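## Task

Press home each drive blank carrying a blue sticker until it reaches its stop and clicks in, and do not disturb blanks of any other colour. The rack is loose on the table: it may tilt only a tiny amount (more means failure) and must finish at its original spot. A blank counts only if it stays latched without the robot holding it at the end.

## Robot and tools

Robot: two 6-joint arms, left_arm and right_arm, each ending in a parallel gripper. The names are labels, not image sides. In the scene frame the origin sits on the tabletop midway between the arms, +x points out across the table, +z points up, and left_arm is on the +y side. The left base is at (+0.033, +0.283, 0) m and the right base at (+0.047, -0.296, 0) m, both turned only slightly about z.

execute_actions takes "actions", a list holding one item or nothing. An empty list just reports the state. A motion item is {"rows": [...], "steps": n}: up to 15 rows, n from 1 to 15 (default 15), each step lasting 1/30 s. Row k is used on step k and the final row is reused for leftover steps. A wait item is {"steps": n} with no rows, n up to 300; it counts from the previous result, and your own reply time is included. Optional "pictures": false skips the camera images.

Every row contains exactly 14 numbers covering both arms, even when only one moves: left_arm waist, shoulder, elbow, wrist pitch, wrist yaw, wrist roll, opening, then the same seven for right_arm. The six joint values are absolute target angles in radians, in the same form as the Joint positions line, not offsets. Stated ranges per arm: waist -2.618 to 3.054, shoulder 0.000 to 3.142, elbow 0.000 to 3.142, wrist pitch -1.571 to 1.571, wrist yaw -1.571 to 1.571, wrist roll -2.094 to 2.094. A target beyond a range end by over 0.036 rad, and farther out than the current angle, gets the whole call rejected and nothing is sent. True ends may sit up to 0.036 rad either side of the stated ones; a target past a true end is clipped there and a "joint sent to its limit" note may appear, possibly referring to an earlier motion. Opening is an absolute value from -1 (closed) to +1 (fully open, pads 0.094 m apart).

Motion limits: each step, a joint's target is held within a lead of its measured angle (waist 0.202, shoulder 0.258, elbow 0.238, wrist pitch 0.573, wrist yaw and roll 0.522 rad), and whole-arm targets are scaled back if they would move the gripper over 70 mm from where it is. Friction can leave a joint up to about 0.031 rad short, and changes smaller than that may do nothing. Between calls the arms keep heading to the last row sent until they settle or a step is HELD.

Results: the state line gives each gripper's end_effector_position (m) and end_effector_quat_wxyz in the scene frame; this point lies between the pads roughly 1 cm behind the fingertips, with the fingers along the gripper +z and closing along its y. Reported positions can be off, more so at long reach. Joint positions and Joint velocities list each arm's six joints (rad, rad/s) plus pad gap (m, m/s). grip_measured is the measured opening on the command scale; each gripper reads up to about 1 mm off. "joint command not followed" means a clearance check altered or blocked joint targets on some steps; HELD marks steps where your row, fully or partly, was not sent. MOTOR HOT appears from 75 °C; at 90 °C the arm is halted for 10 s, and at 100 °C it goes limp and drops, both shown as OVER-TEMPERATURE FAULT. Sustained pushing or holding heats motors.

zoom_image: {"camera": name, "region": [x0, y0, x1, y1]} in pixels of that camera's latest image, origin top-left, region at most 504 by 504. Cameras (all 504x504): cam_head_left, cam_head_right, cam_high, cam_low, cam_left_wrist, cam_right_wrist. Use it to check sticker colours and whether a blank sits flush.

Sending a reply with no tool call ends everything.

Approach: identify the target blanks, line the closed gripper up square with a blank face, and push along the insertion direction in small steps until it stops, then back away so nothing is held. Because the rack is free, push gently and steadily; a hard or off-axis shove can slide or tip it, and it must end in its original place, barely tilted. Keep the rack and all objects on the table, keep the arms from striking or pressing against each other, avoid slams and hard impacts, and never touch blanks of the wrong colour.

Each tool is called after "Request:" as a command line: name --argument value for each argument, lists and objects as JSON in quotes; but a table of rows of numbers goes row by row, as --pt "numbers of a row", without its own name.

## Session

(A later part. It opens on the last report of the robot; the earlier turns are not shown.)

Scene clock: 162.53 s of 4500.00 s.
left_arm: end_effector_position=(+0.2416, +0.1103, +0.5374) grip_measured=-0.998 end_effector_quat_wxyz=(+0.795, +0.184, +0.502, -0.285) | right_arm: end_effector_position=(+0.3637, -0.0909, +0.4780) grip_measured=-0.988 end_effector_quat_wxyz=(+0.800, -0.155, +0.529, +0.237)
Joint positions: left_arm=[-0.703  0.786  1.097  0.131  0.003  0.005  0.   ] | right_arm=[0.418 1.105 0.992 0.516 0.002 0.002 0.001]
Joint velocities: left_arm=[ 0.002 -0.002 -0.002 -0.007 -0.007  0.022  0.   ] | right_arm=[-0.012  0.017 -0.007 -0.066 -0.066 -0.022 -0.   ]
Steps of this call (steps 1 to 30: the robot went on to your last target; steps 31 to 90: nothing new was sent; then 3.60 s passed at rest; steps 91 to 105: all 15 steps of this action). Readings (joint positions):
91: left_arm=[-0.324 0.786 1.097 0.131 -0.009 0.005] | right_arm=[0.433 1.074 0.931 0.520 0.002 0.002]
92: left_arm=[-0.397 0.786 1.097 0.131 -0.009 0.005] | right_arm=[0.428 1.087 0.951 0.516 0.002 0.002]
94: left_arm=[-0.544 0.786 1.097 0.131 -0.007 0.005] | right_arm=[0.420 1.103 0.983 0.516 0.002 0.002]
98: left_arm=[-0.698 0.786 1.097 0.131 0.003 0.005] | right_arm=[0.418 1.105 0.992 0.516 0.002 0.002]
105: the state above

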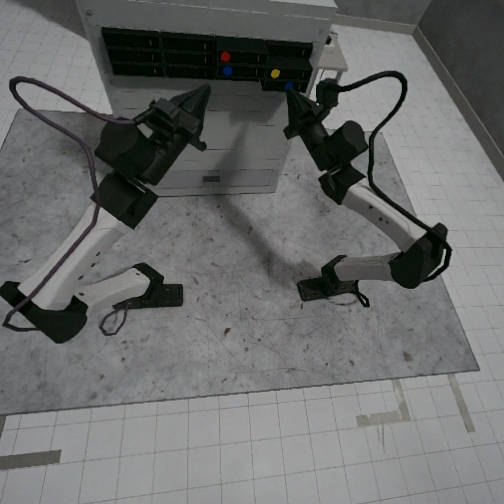

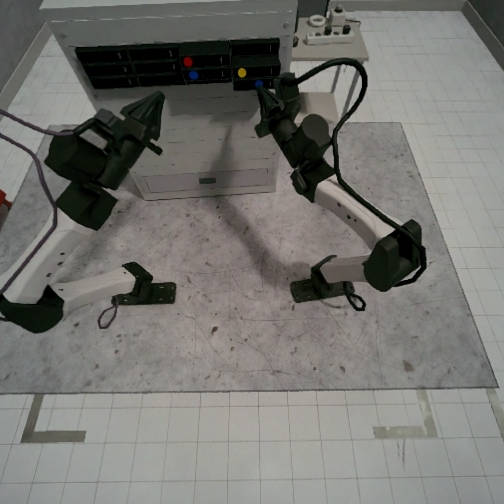

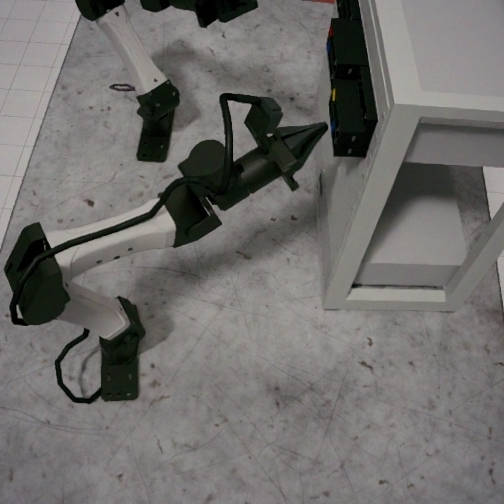

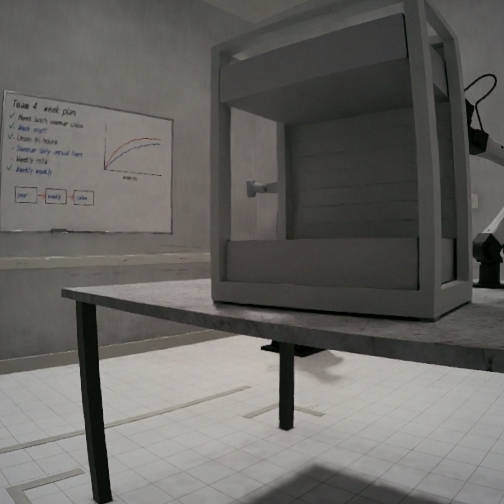

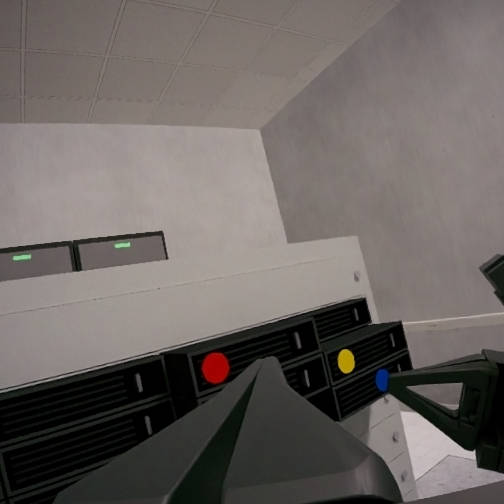

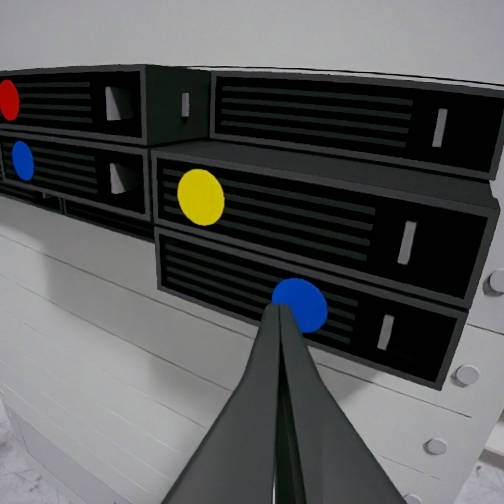

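Request:
execute_actions --actions '[{"rows":[[-0.715,0.8,1.073,0.13,0,0,-1,0.403,1.14,1.015,0.52,0,0,-1],[-0.715,0.8,1.073,0.13,0,0,-1,0.398,1.15,1.018,0.527,0,0,-1],[-0.715,0.8,1.073,0.13,0,0,-1,0.393,1.16,1.022,0.534,0,0,-1],[-0.715,0.8,1.073,0.13,0,0,-1,0.388,1.17,1.027,0.54,0,0,-1],[-0.715,0.8,1.073,0.13,0,0,-1,0.383,1.179,1.032,0.547,0,0,-1],[-0.715,0.8,1.073,0.13,0,0,-1,0.379,1.19,1.038,0.551,0,0,-1],[-0.715,0.8,1.073,0.13,0,0,-1,0.376,1.2,1.045,0.555,0,0,-1],[-0.715,0.8,1.073,0.13,0,0,-1,0.372,1.21,1.051,0.558,0,0,-1],[-0.715,0.8,1.073,0.13,0,0,-1,0.369,1.22,1.058,0.562,0,0,-1],[-0.715,0.8,1.073,0.13,0,0,-1,0.365,1.23,1.064,0.566,0,0,-1]],"steps":15}]'

Scene clock: 176.23 s of 4500.00 s.
left_arm: end_effector_position=(+0.2416, +0.1103, +0.5374) grip_measured=-0.998 end_effector_quat_wxyz=(+0.795, +0.184, +0.502, -0.285) | right_arm: end_effector_position=(+0.3897, -0.0899, +0.4774) grip_measured=-0.988 end_effector_quat_wxyz=(+0.805, -0.150, +0.529, +0.225)
Joint positions: left_arm=[-0.703  0.786  1.097  0.131  0.003  0.005  0.   ] | right_arm=[ 0.38   1.196  1.038  0.565 -0.01   0.002  0.001]
Joint velocities: left_arm=[-0.002  0.012 -0.007 -0.066 -0.007 -0.022  0.001] | right_arm=[ 0.002 -0.022  0.017  0.066 -0.051  0.037 -0.001]
Steps of this call (steps 1 to 15: the robot went on to your last target; steps 16 to 90: nothing new was sent; then 10.20 s passed at rest; steps 91 to 105: all 15 steps of this action). Readings (joint positions):
91: left_arm=[-0.703 0.786 1.097 0.131 0.003 0.005] | right_arm=[0.418 1.105 0.992 0.516 0.002 0.002]
92: left_arm=[-0.703 0.786 1.097 0.131 0.003 0.005] | right_arm=[0.415 1.107 0.992 0.518 0.002 0.002]
94: left_arm=[-0.703 0.786 1.097 0.131 0.003 0.005] | right_arm=[0.406 1.119 0.994 0.527 0.001 0.002]
98: left_arm=[-0.703 0.786 1.097 0.131 0.003 0.005] | right_arm=[0.393 1.155 1.015 0.544 -0.006 0.002]
105: the state above

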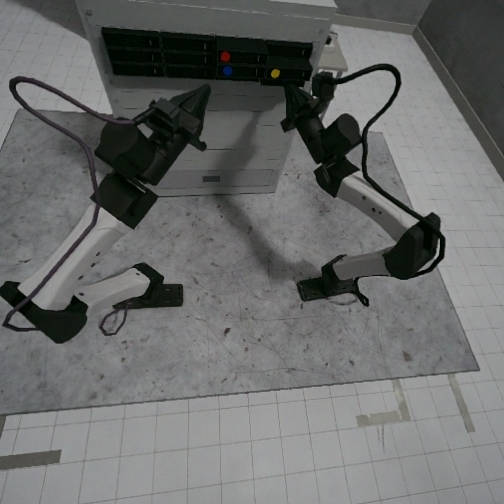

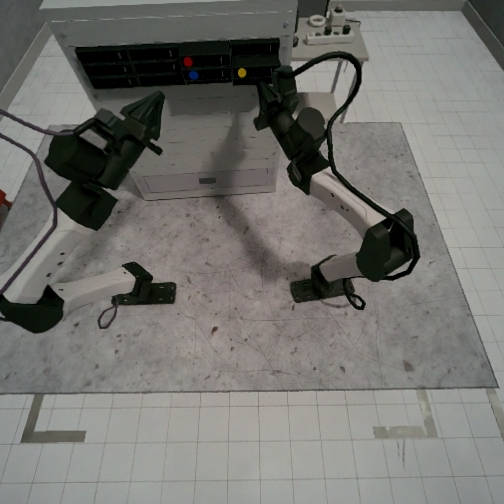

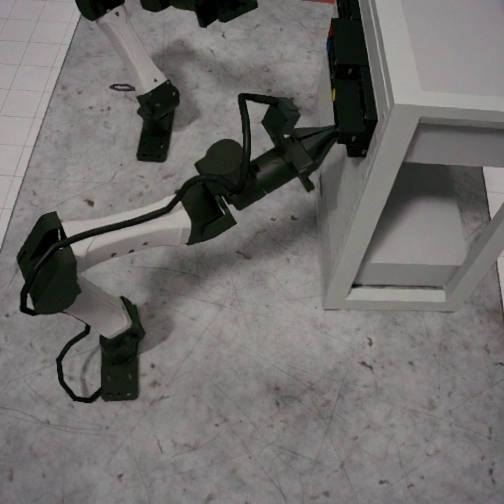

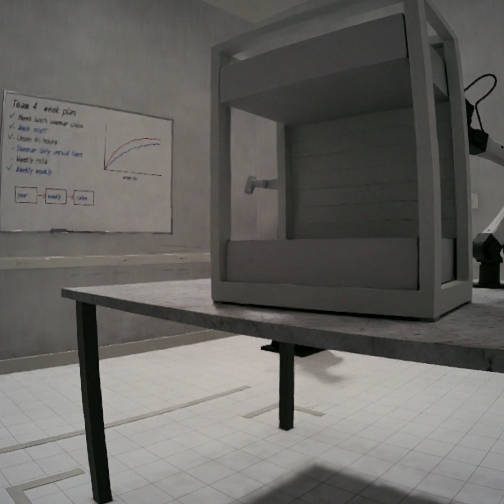

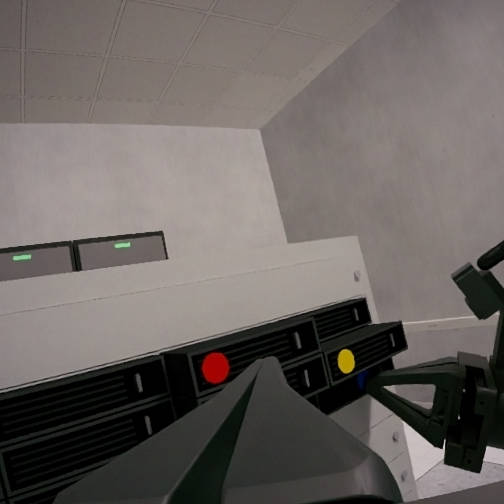

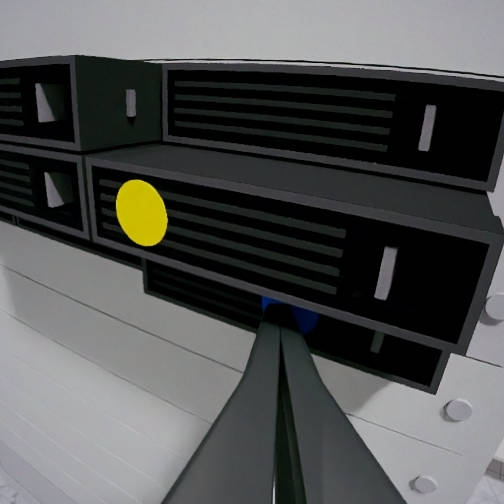

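Request:
execute_actions --actions '[{"rows":[[-0.715,0.8,1.073,0.13,0,0,-1,0.361,1.24,1.068,0.57,0,0,-1],[-0.715,0.8,1.073,0.13,0,0,-1,0.358,1.25,1.073,0.575,0,0,-1],[-0.715,0.8,1.073,0.13,0,0,-1,0.354,1.26,1.079,0.58,0,0,-1],[-0.715,0.8,1.073,0.13,0,0,-1,0.35,1.27,1.085,0.585,0,0,-1],[-0.715,0.8,1.073,0.13,0,0,-1,0.347,1.28,1.09,0.59,0,0,-1],[-0.715,0.8,1.073,0.13,0,0,-1,0.344,1.29,1.097,0.593,0,0,-1],[-0.715,0.8,1.073,0.13,0,0,-1,0.341,1.3,1.105,0.596,0,0,-1]],"steps":15}]'

Scene clock: 183.13 s of 4500.00 s.
left_arm: end_effector_position=(+0.2416, +0.1103, +0.5374) grip_measured=-0.998 end_effector_quat_wxyz=(+0.795, +0.184, +0.502, -0.285) | right_arm: end_effector_position=(+0.4034, -0.0877, +0.4799) grip_measured=-0.988 end_effector_quat_wxyz=(+0.809, -0.150, +0.523, +0.223)
Joint positions: left_arm=[-0.703  0.786  1.097  0.131  0.003  0.005  0.   ] | right_arm=[ 0.361  1.251  1.073  0.599 -0.027  0.002  0.001]
Joint velocities: left_arm=[ 0.012 -0.012  0.002  0.022 -0.051 -0.007 -0.   ] | right_arm=[ 0.007 -0.002  0.002 -0.022 -0.095 -0.007 -0.001]
Steps of this call (steps 1 to 15: the robot went on to your last target; steps 16 to 90: nothing new was sent; then 3.40 s passed at rest; steps 91 to 105: all 15 steps of this action). Readings (joint positions):
91: left_arm=[-0.703 0.786 1.097 0.131 0.003 0.005] | right_arm=[0.379 1.196 1.038 0.565 -0.011 0.002]
92: left_arm=[-0.703 0.786 1.097 0.131 0.003 0.005] | right_arm=[0.378 1.197 1.038 0.567 -0.013 0.002]
94: left_arm=[-0.703 0.786 1.097 0.131 0.003 0.005] | right_arm=[0.373 1.211 1.048 0.573 -0.015 0.002]
98: left_arm=[-0.703 0.786 1.097 0.131 0.003 0.005] | right_arm=[0.361 1.251 1.073 0.592 -0.021 0.002]
105: the state above

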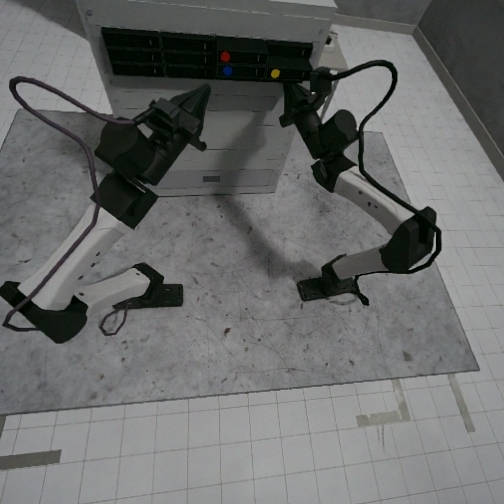

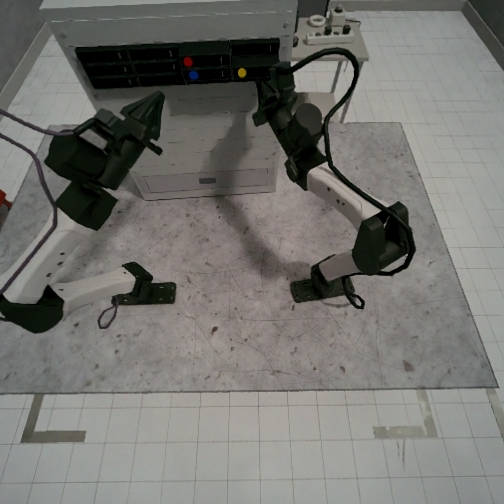

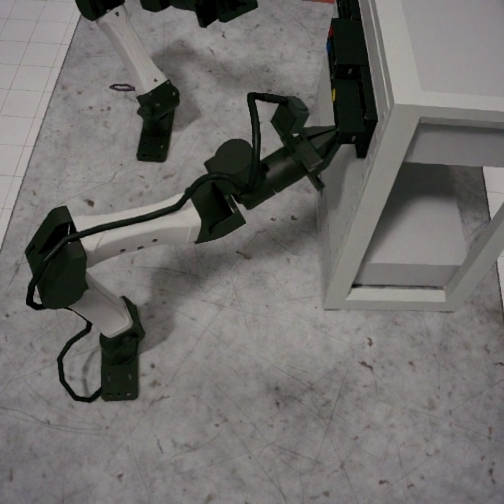

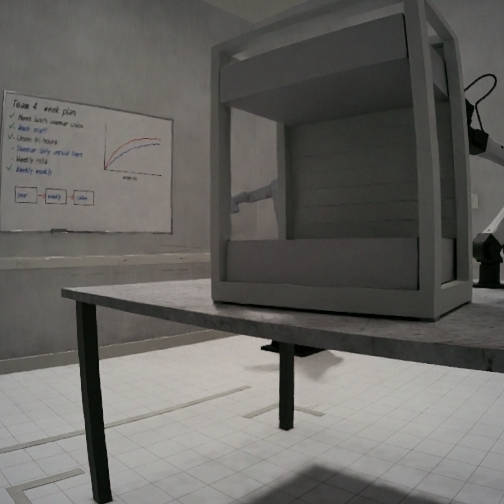

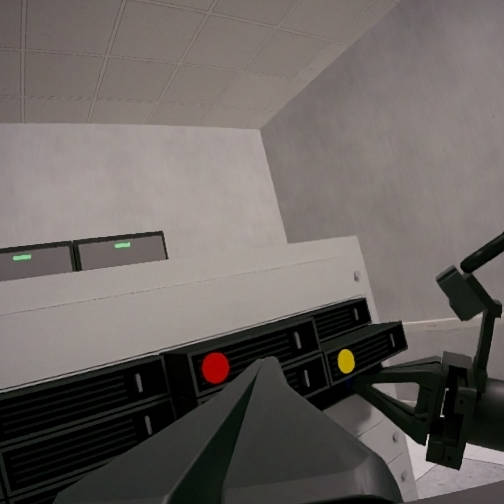

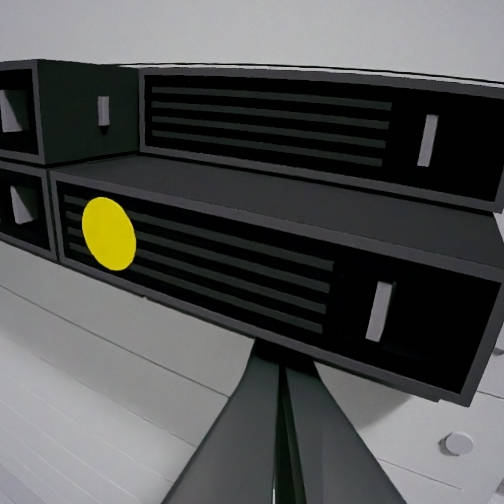

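Request:
execute_actions --actions '[{"rows":[[-0.715,0.8,1.073,0.13,0,0,-1,0.341,1.29,1.06,0.6,0,0,-1],[-0.715,0.8,1.073,0.13,0,0,-1,0.341,1.29,1.05,0.6,0,0,-1],[-0.715,0.8,1.073,0.13,0,0,-1,0.341,1.29,1.05,0.6,0,0,-1],[-0.715,0.8,1.073,0.13,0,0,-1,0.341,1.3,1.055,0.6,0,0,-1],[-0.715,0.8,1.073,0.13,0,0,-1,0.339,1.31,1.06,0.605,0,0,-1],[-0.715,0.8,1.073,0.13,0,0,-1,0.337,1.32,1.068,0.61,0,0,-1],[-0.715,0.8,1.073,0.13,0,0,-1,0.335,1.33,1.075,0.615,0,0,-1],[-0.715,0.8,1.073,0.13,0,0,-1,0.333,1.34,1.083,0.62,0,0,-1]],"steps":15}]'

Scene clock: 189.37 s of 4500.00 s.
left_arm: end_effector_position=(+0.2416, +0.1103, +0.5374) grip_measured=-0.998 end_effector_quat_wxyz=(+0.795, +0.184, +0.502, -0.285) | right_arm: end_effector_position=(+0.4036, -0.0831, +0.4834) grip_measured=-0.988 end_effector_quat_wxyz=(+0.816, -0.155, +0.507, +0.231)
Joint positions: left_arm=[-0.703  0.786  1.097  0.131  0.003  0.005  0.   ] | right_arm=[ 0.361  1.275  1.073  0.656 -0.049  0.002  0.001]
Joint velocities: left_arm=[-0.007  0.007  0.002  0.037  0.007 -0.051  0.001] | right_arm=[-0.022  0.017  0.002  0.051  0.022  0.022 -0.001]
Steps of this call (steps 1 to 15: the robot went on to your last target; steps 16 to 90: nothing new was sent; then 2.73 s passed at rest; steps 91 to 105: all 15 steps of this action). Readings (joint positions):
91: left_arm=[-0.703 0.786 1.097 0.131 0.003 0.005] | right_arm=[0.361 1.251 1.073 0.599 -0.027 0.002]
92: left_arm=[-0.703 0.786 1.097 0.131 0.003 0.005] | right_arm=[0.361 1.251 1.073 0.599 -0.027 0.002]
94: left_arm=[-0.703 0.786 1.097 0.131 0.003 0.005] | right_arm=[0.361 1.251 1.073 0.599 -0.027 0.002]
98: left_arm=[-0.703 0.786 1.097 0.131 0.003 0.005] | right_arm=[0.361 1.264 1.073 0.625 -0.035 0.002]
105: the state above

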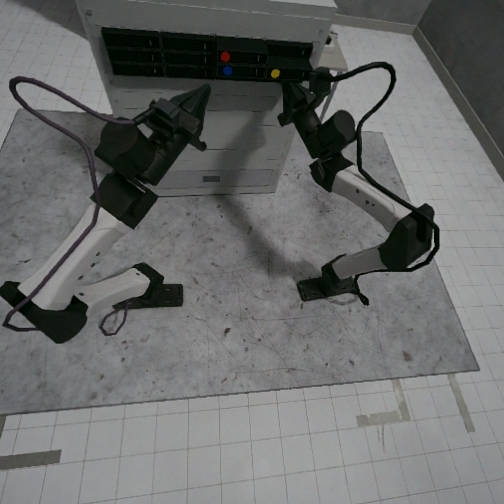

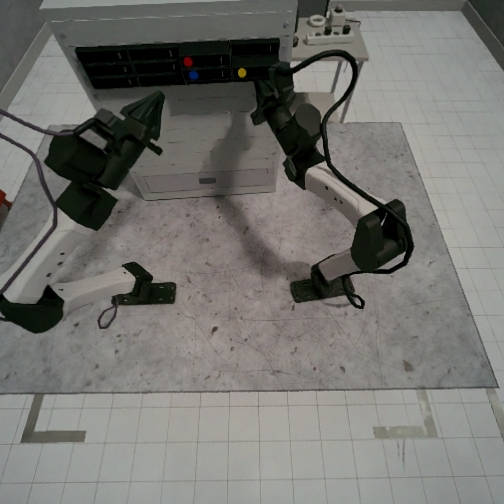

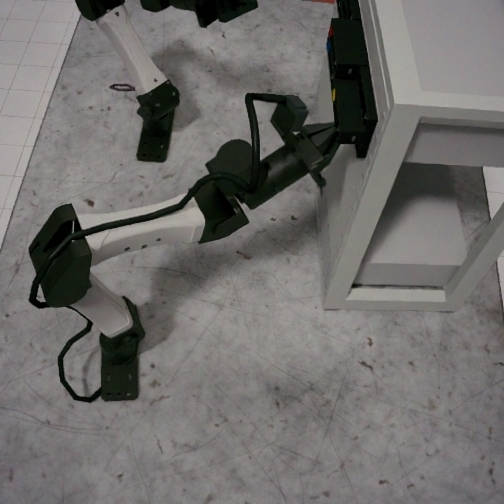

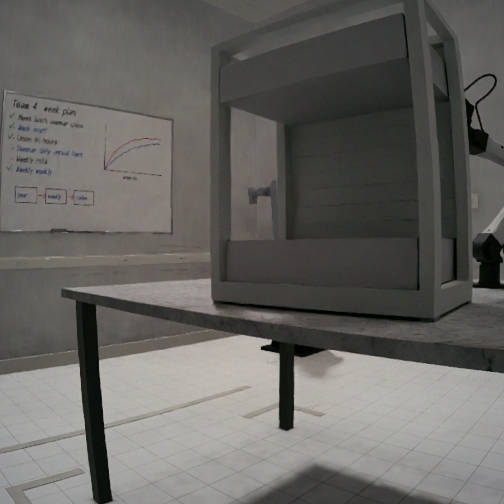

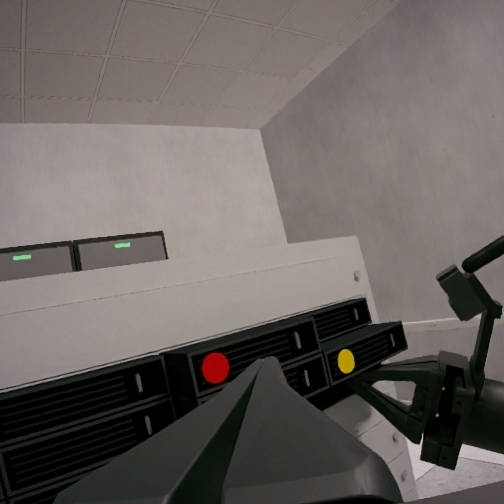

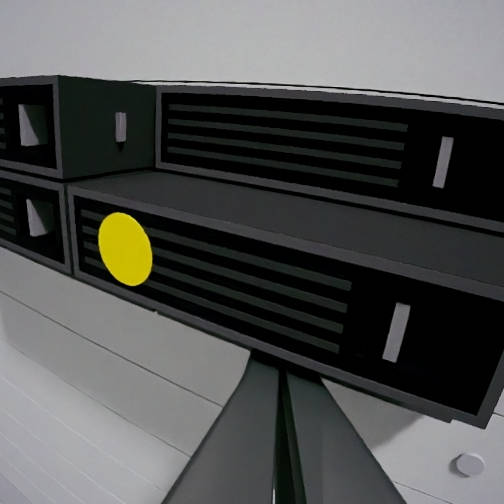

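Request:
execute_actions --actions '[{"rows":[[-0.715,0.8,1.073,0.13,0,0,-1,0.375,1.17,1.0,0.5,0,0,-1],[-0.715,0.8,1.073,0.13,0,0,-1,0.40,1.1,0.97,0.49,0,0,-1],[-0.715,0.8,1.073,0.13,0,0,-1,0.43,1.04,0.92,0.5,0,0,-1]],"steps":15}]'

Scene clock: 193.13 s of 4500.00 s.
left_arm: end_effector_position=(+0.2416, +0.1103, +0.5374) grip_measured=-0.998 end_effector_quat_wxyz=(+0.795, +0.184, +0.502, -0.285) | right_arm: end_effector_position=(+0.3476, -0.0962, +0.4757) grip_measured=-0.988 end_effector_quat_wxyz=(+0.801, -0.161, +0.522, +0.244)
Joint positions: left_arm=[-0.703  0.786  1.097  0.131  0.003  0.005  0.   ] | right_arm=[ 0.424  1.042  0.941  0.515 -0.012  0.002  0.001]
Joint velocities: left_arm=[-0.002  0.007  0.017  0.007  0.007  0.007  0.001] | right_arm=[-0.022  0.007 -0.007 -0.037  0.051 -0.022  0.   ]
Steps of this call (steps 1 to 15: the robot went on to your last target; steps 16 to 90: nothing new was sent; then 0.27 s passed at rest; steps 91 to 105: all 15 steps of this action). Readings (joint positions):
91: left_arm=[-0.703 0.786 1.097 0.131 0.003 0.005] | right_arm=[0.363 1.264 1.066 0.648 -0.049 0.002]
92: left_arm=[-0.703 0.786 1.097 0.131 0.003 0.005] | right_arm=[0.369 1.233 1.044 0.615 -0.039 0.002]
94: left_arm=[-0.703 0.786 1.097 0.131 0.003 0.005] | right_arm=[0.397 1.138 0.970 0.562 -0.025 0.002]
98: left_arm=[-0.703 0.786 1.097 0.131 0.003 0.005] | right_arm=[0.424 1.045 0.941 0.536 -0.021 0.002]
105: the state above

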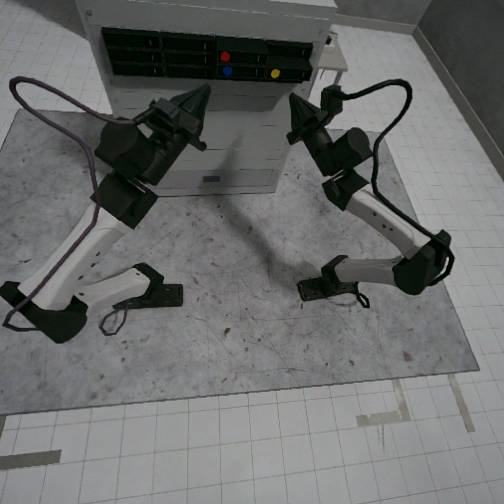

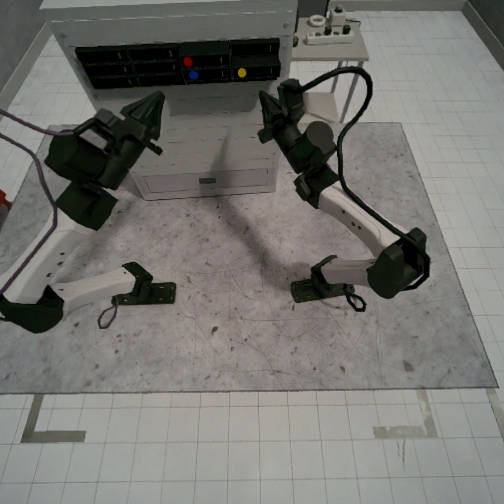

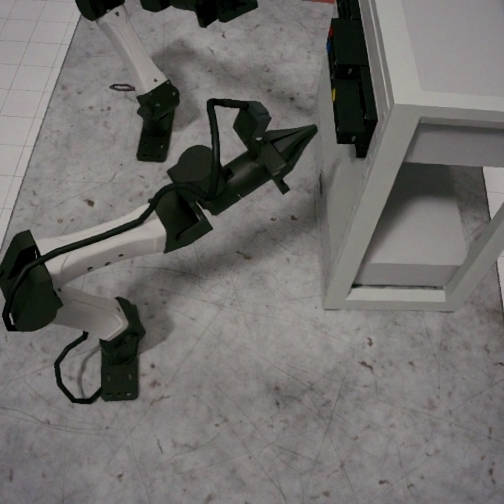

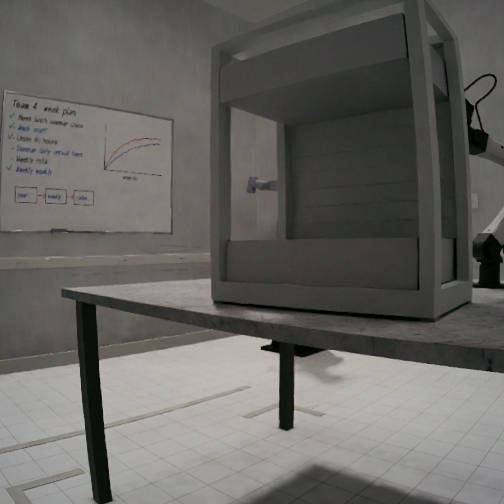

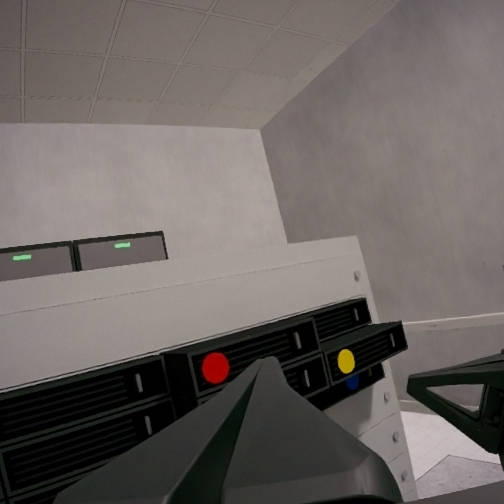

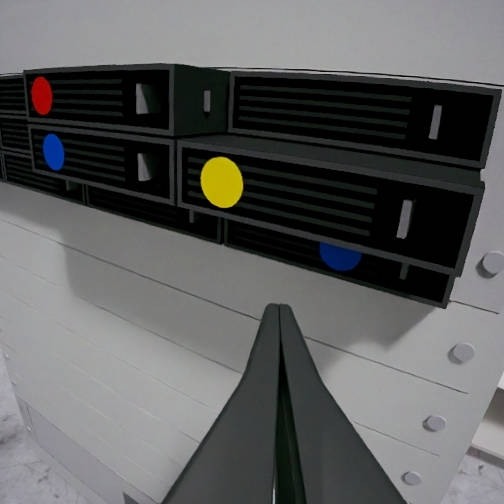

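Request:
zoom_image --camera "cam_right_wrist" --region '[150, 150, 500, 330]'

Request:
zoom_image --camera "cam_high" --region '[300, 0, 420, 170]'

Region (150, 150, 500, 330) of cam_right_wrist's 504x504 image, scaled by 1.440, with more detail than that image has; it fills the top 259 rows of this view, and the rest is white.

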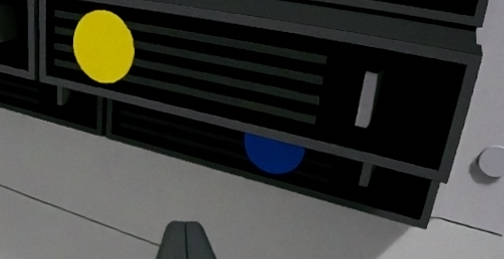

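Region (300, 0, 420, 170) of cam_high's 504x504 image, scaled by 2.965, with more detail than that image has; it fills the left 356 columns of this view, and the rest is white.

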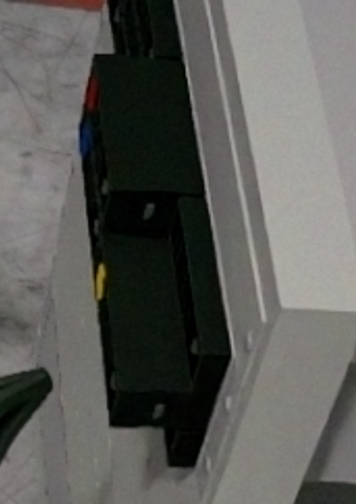

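Request:
execute_actions --actions '[{"rows":[[-0.651,1.0,1.12,0.3,0,0,-1,0.3,0.9,0.92,0.5,0,0,-1],[-0.651,1.0,1.12,0.3,0,0,-1,0.3,0.9,0.92,0.5,0,0,-1],[-0.651,1.0,1.12,0.3,0,0,-1,0.3,0.9,0.92,0.5,0,0,-1],[-0.651,1.0,1.12,0.3,0,0,-1,0.3,0.9,0.92,0.5,0,0,-1],[-0.651,1.0,1.12,0.3,0,0,-1,0.3,0.9,0.92,0.5,0,0,-1],[-0.651,1.12,1.15,0.38,0,0,-1,0.1,0.9,0.92,0.5,0,0,-1],[-0.651,1.12,1.15,0.38,0,0,-1,0.1,0.9,0.92,0.5,0,0,-1],[-0.651,1.205,1.185,0.42,0,0,-1,0.1,0.9,0.92,0.5,0,0,-1]],"steps":15}]'

Scene clock: 206.47 s of 4500.00 s.
left_arm: end_effector_position=(+0.3590, +0.0349, +0.4861) grip_measured=-0.998 end_effector_quat_wxyz=(+0.769, +0.190, +0.553, -0.258) | right_arm: end_effector_position=(+0.3483, -0.2152, +0.5105) grip_measured=-0.988 end_effector_quat_wxyz=(+0.860, -0.065, +0.494, +0.114)
Joint positions: left_arm=[-0.662  1.217  1.164  0.375  0.004  0.005  0.   ] | right_arm=[0.106 0.903 0.927 0.504 0.001 0.001 0.001]
Joint velocities: left_arm=[-0.017 -0.002  0.017  0.33  -0.081 -0.007 -0.001] | right_arm=[-0.012  0.012  0.007 -0.007  0.037 -0.022 -0.   ]
Steps of this call (steps 1 to 15: the robot went on to your last target; steps 16 to 90: nothing new was sent; then 9.83 s passed at rest; steps 91 to 105: all 15 steps of this action). Readings (joint positions):
91: left_arm=[-0.697 0.805 1.099 0.156 0.006 0.005] | right_arm=[0.408 1.031 0.940 0.501 -0.018 0.001]
92: left_arm=[-0.682 0.845 1.115 0.202 0.006 0.005] | right_arm=[0.372 1.008 0.931 0.488 -0.018 0.001]
94: left_arm=[-0.666 0.930 1.128 0.261 0.004 0.005] | right_arm=[0.316 0.956 0.927 0.483 -0.006 0.001]
98: left_arm=[-0.662 1.084 1.143 0.323 0.004 0.005] | right_arm=[0.154 0.903 0.927 0.508 -0.009 0.001]
105: the state above

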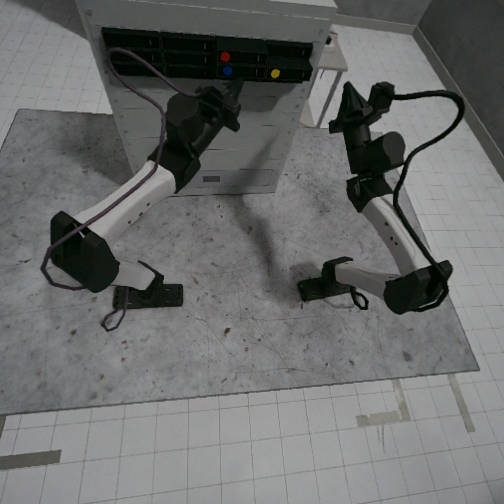

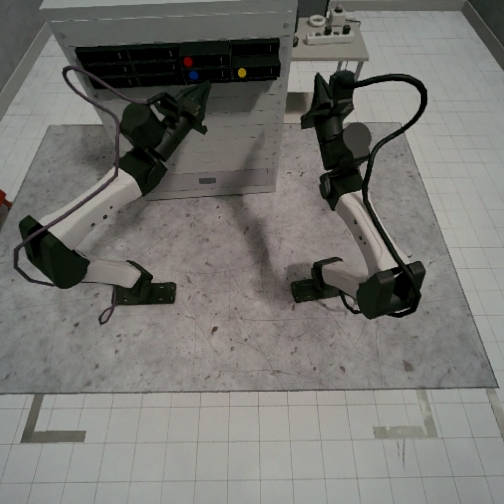

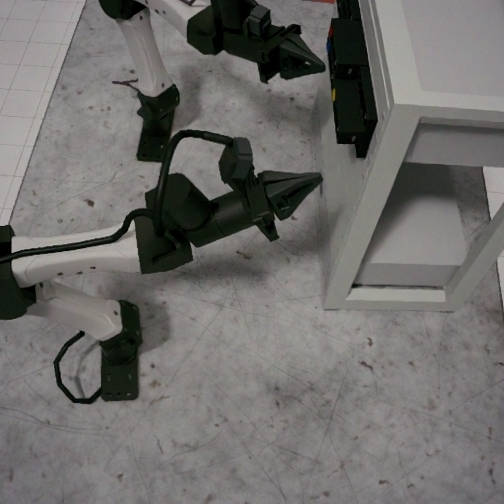

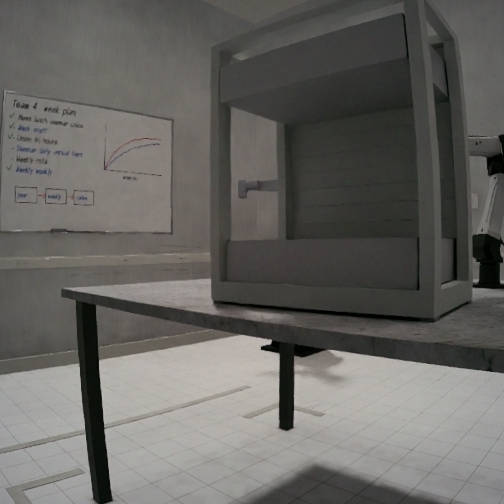

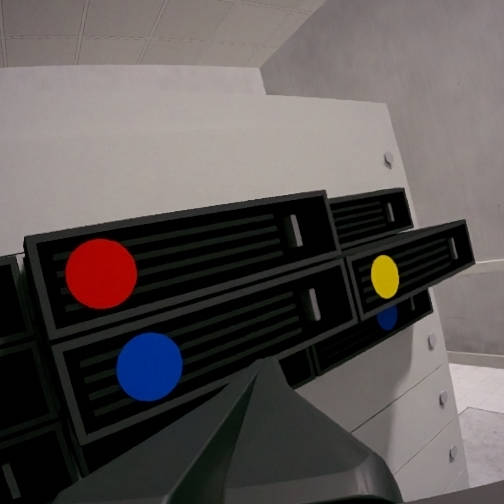

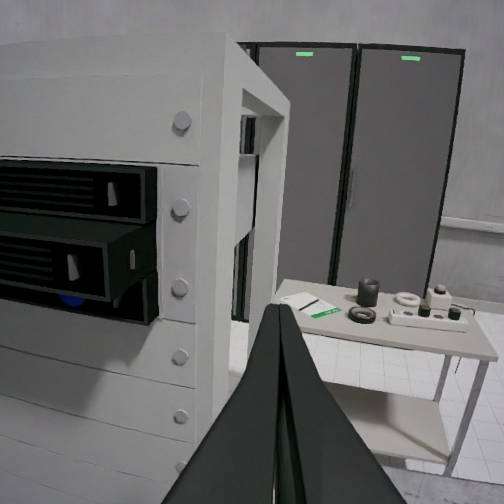

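Request:
execute_actions --actions '[{"rows":[[-0.615,1.19,1.185,0.42,0,0,-1,0.1,0.9,0.92,0.5,0,0,-1]],"steps":15}]'

Scene clock: 209.90 s of 4500.00 s.
left_arm: end_effector_position=(+0.3596, +0.0519, +0.5053) grip_measured=-0.998 end_effector_quat_wxyz=(+0.792, +0.172, +0.529, -0.251) | right_arm: end_effector_position=(+0.3483, -0.2152, +0.5105) grip_measured=-0.988 end_effector_quat_wxyz=(+0.860, -0.065, +0.494, +0.114)
Joint positions: left_arm=[-0.626  1.205  1.172  0.424  0.007  0.005  0.   ] | right_arm=[0.106 0.903 0.927 0.504 0.001 0.001 0.001]
Joint velocities: left_arm=[-0.012  0.012 -0.012 -0.037 -0.037 -0.007 -0.   ] | right_arm=[-0.007 -0.022 -0.002 -0.051 -0.022  0.007  0.   ]
Steps of this call (steps 1 to 30: the robot went on to your last target; steps 31 to 88: nothing new was sent; steps 89 to 103: all 15 steps of this action). Readings (joint positions):
89: left_arm=[-0.658 1.217 1.172 0.421 0.006 0.005] | right_arm=[0.106 0.903 0.927 0.504 0.001 0.001]
90: left_arm=[-0.647 1.217 1.172 0.421 0.006 0.005] | right_arm=[0.106 0.903 0.927 0.504 0.001 0.001]
92: left_arm=[-0.632 1.215 1.172 0.421 0.010 0.005] | right_arm=[0.106 0.903 0.927 0.504 0.001 0.001]
96: left_arm=[-0.627 1.207 1.172 0.423 0.008 0.005] | right_arm=[0.106 0.903 0.927 0.504 0.001 0.001]
103: the state above

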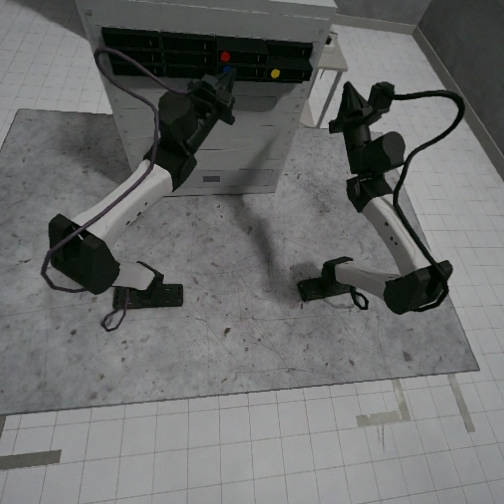

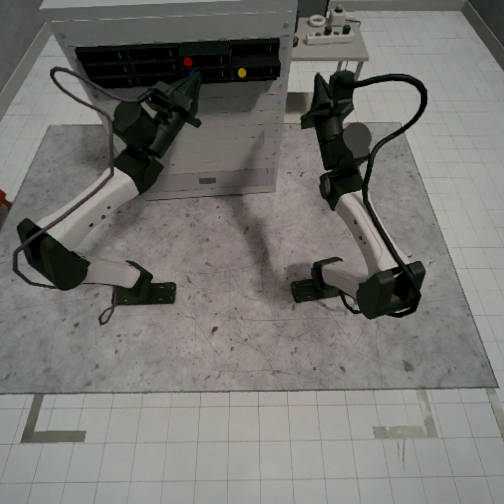

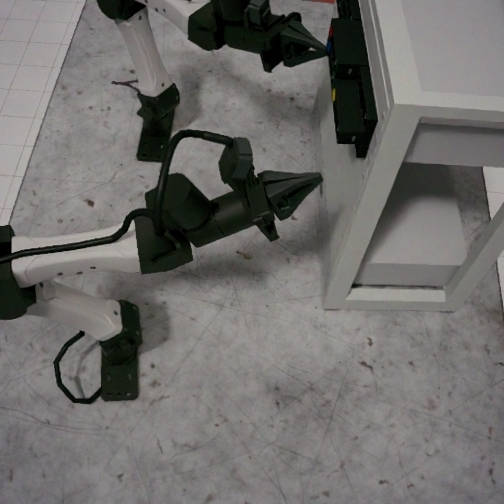

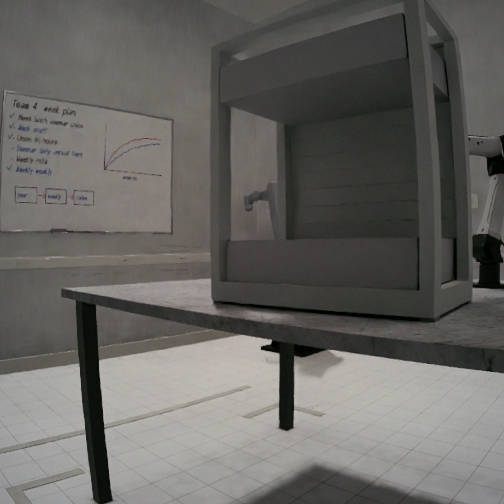

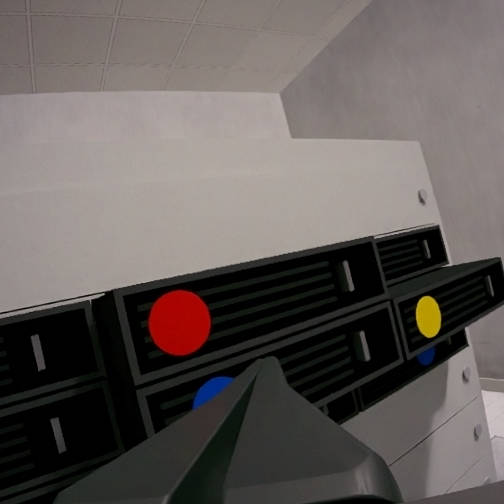

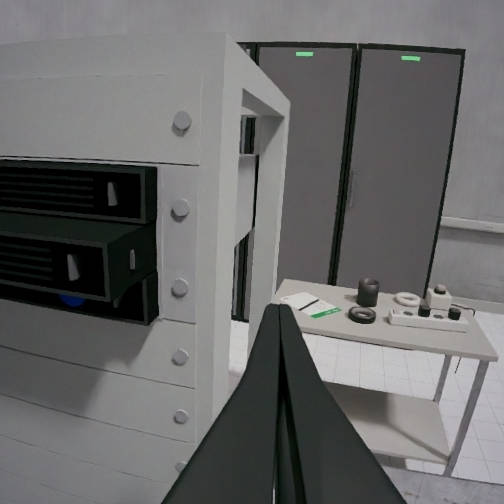

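Request:
execute_actions --actions '[{"rows":[[-0.61,1.18,1.125,0.455,0,0,-1,0.1,0.9,0.92,0.5,0,0,-1]],"steps":15}]'

Request:
zoom_image --camera "cam_high" --region '[270, 0, 390, 120]'

Scene clock: 218.53 s of 4500.00 s.
left_arm: end_effector_position=(+0.3590, +0.0550, +0.5042) grip_measured=-0.998 end_effector_quat_wxyz=(+0.797, +0.169, +0.524, -0.250) | right_arm: end_effector_position=(+0.3483, -0.2152, +0.5105) grip_measured=-0.988 end_effector_quat_wxyz=(+0.860, -0.065, +0.494, +0.114)
Joint positions: left_arm=[-0.621  1.199  1.149  0.455  0.007  0.005  0.   ] | right_arm=[0.106 0.903 0.927 0.504 0.001 0.001 0.001]
Joint velocities: left_arm=[-0.012 -0.017  0.002 -0.007  0.022 -0.081 -0.002] | right_arm=[-0.002  0.012 -0.002 -0.051 -0.037  0.022 -0.001]
Steps of this call (steps 1 to 15: the robot went on to your last target; steps 16 to 90: nothing new was sent; then 5.13 s passed at rest; steps 91 to 105: all 15 steps of this action). Readings (joint positions):
91: left_arm=[-0.626 1.205 1.168 0.430 0.007 0.005] | right_arm=[0.106 0.903 0.927 0.504 0.001 0.001]
92: left_arm=[-0.624 1.202 1.161 0.436 0.007 0.005] | right_arm=[0.106 0.903 0.927 0.504 0.001 0.001]
94: left_arm=[-0.621 1.199 1.152 0.442 0.007 0.005] | right_arm=[0.106 0.903 0.927 0.504 0.001 0.001]
98: left_arm=[-0.621 1.199 1.149 0.448 0.007 0.005] | right_arm=[0.106 0.903 0.927 0.504 0.001 0.001]
105: the state above

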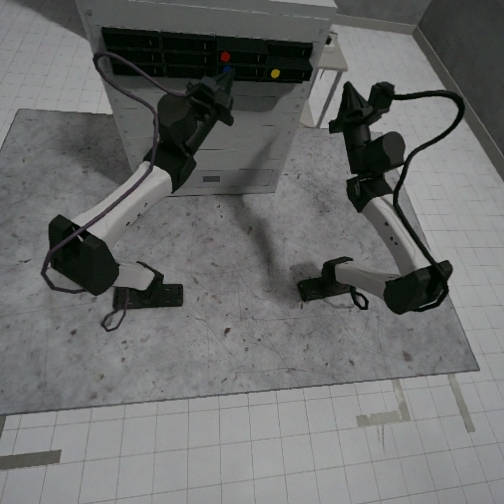

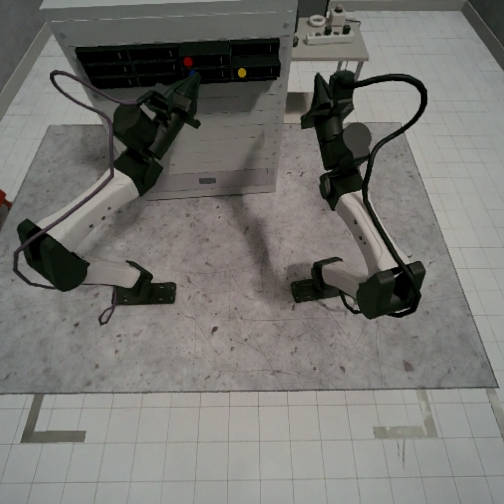

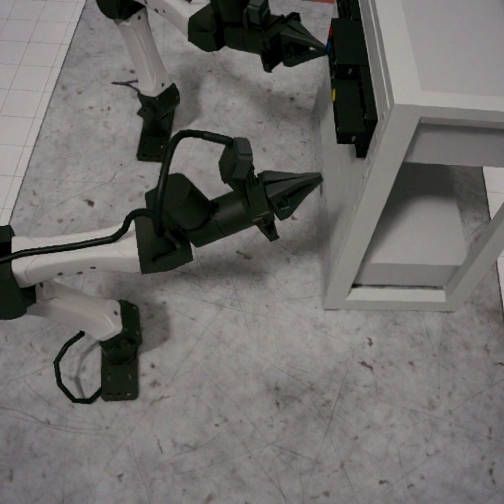

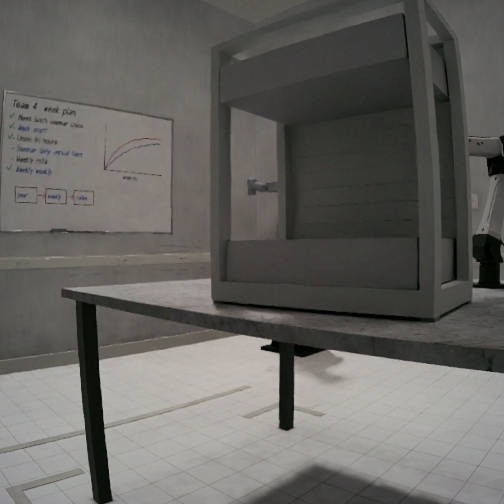

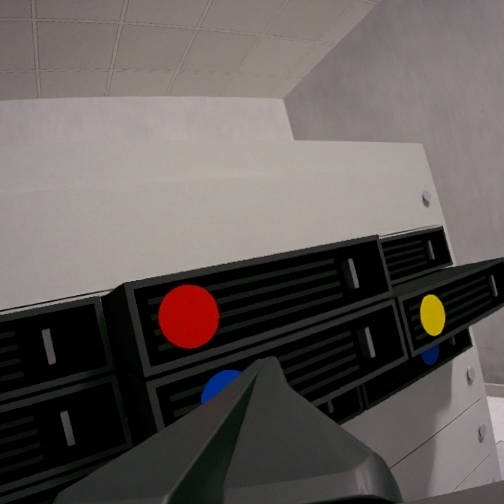

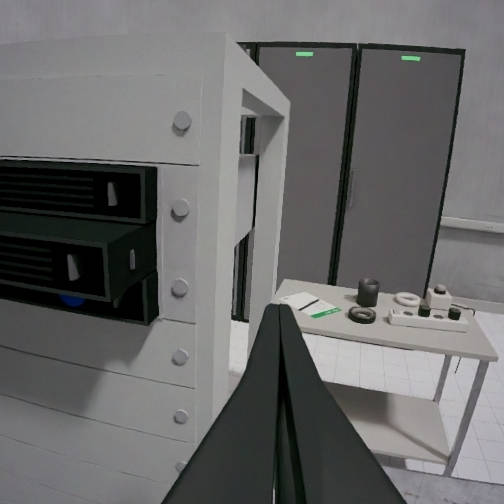

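Region (270, 0, 390, 120) of cam_high's 504x504 image, scaled by 4.200, with more detail than that image has.

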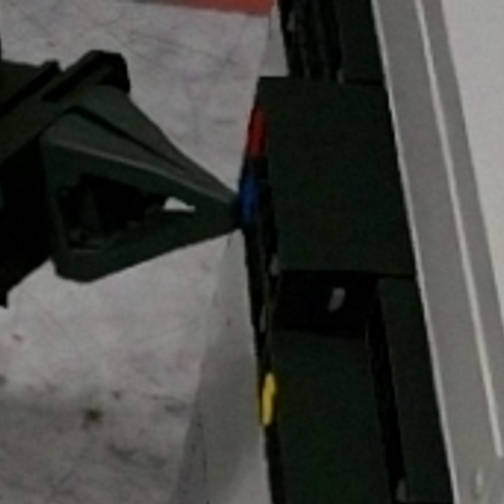

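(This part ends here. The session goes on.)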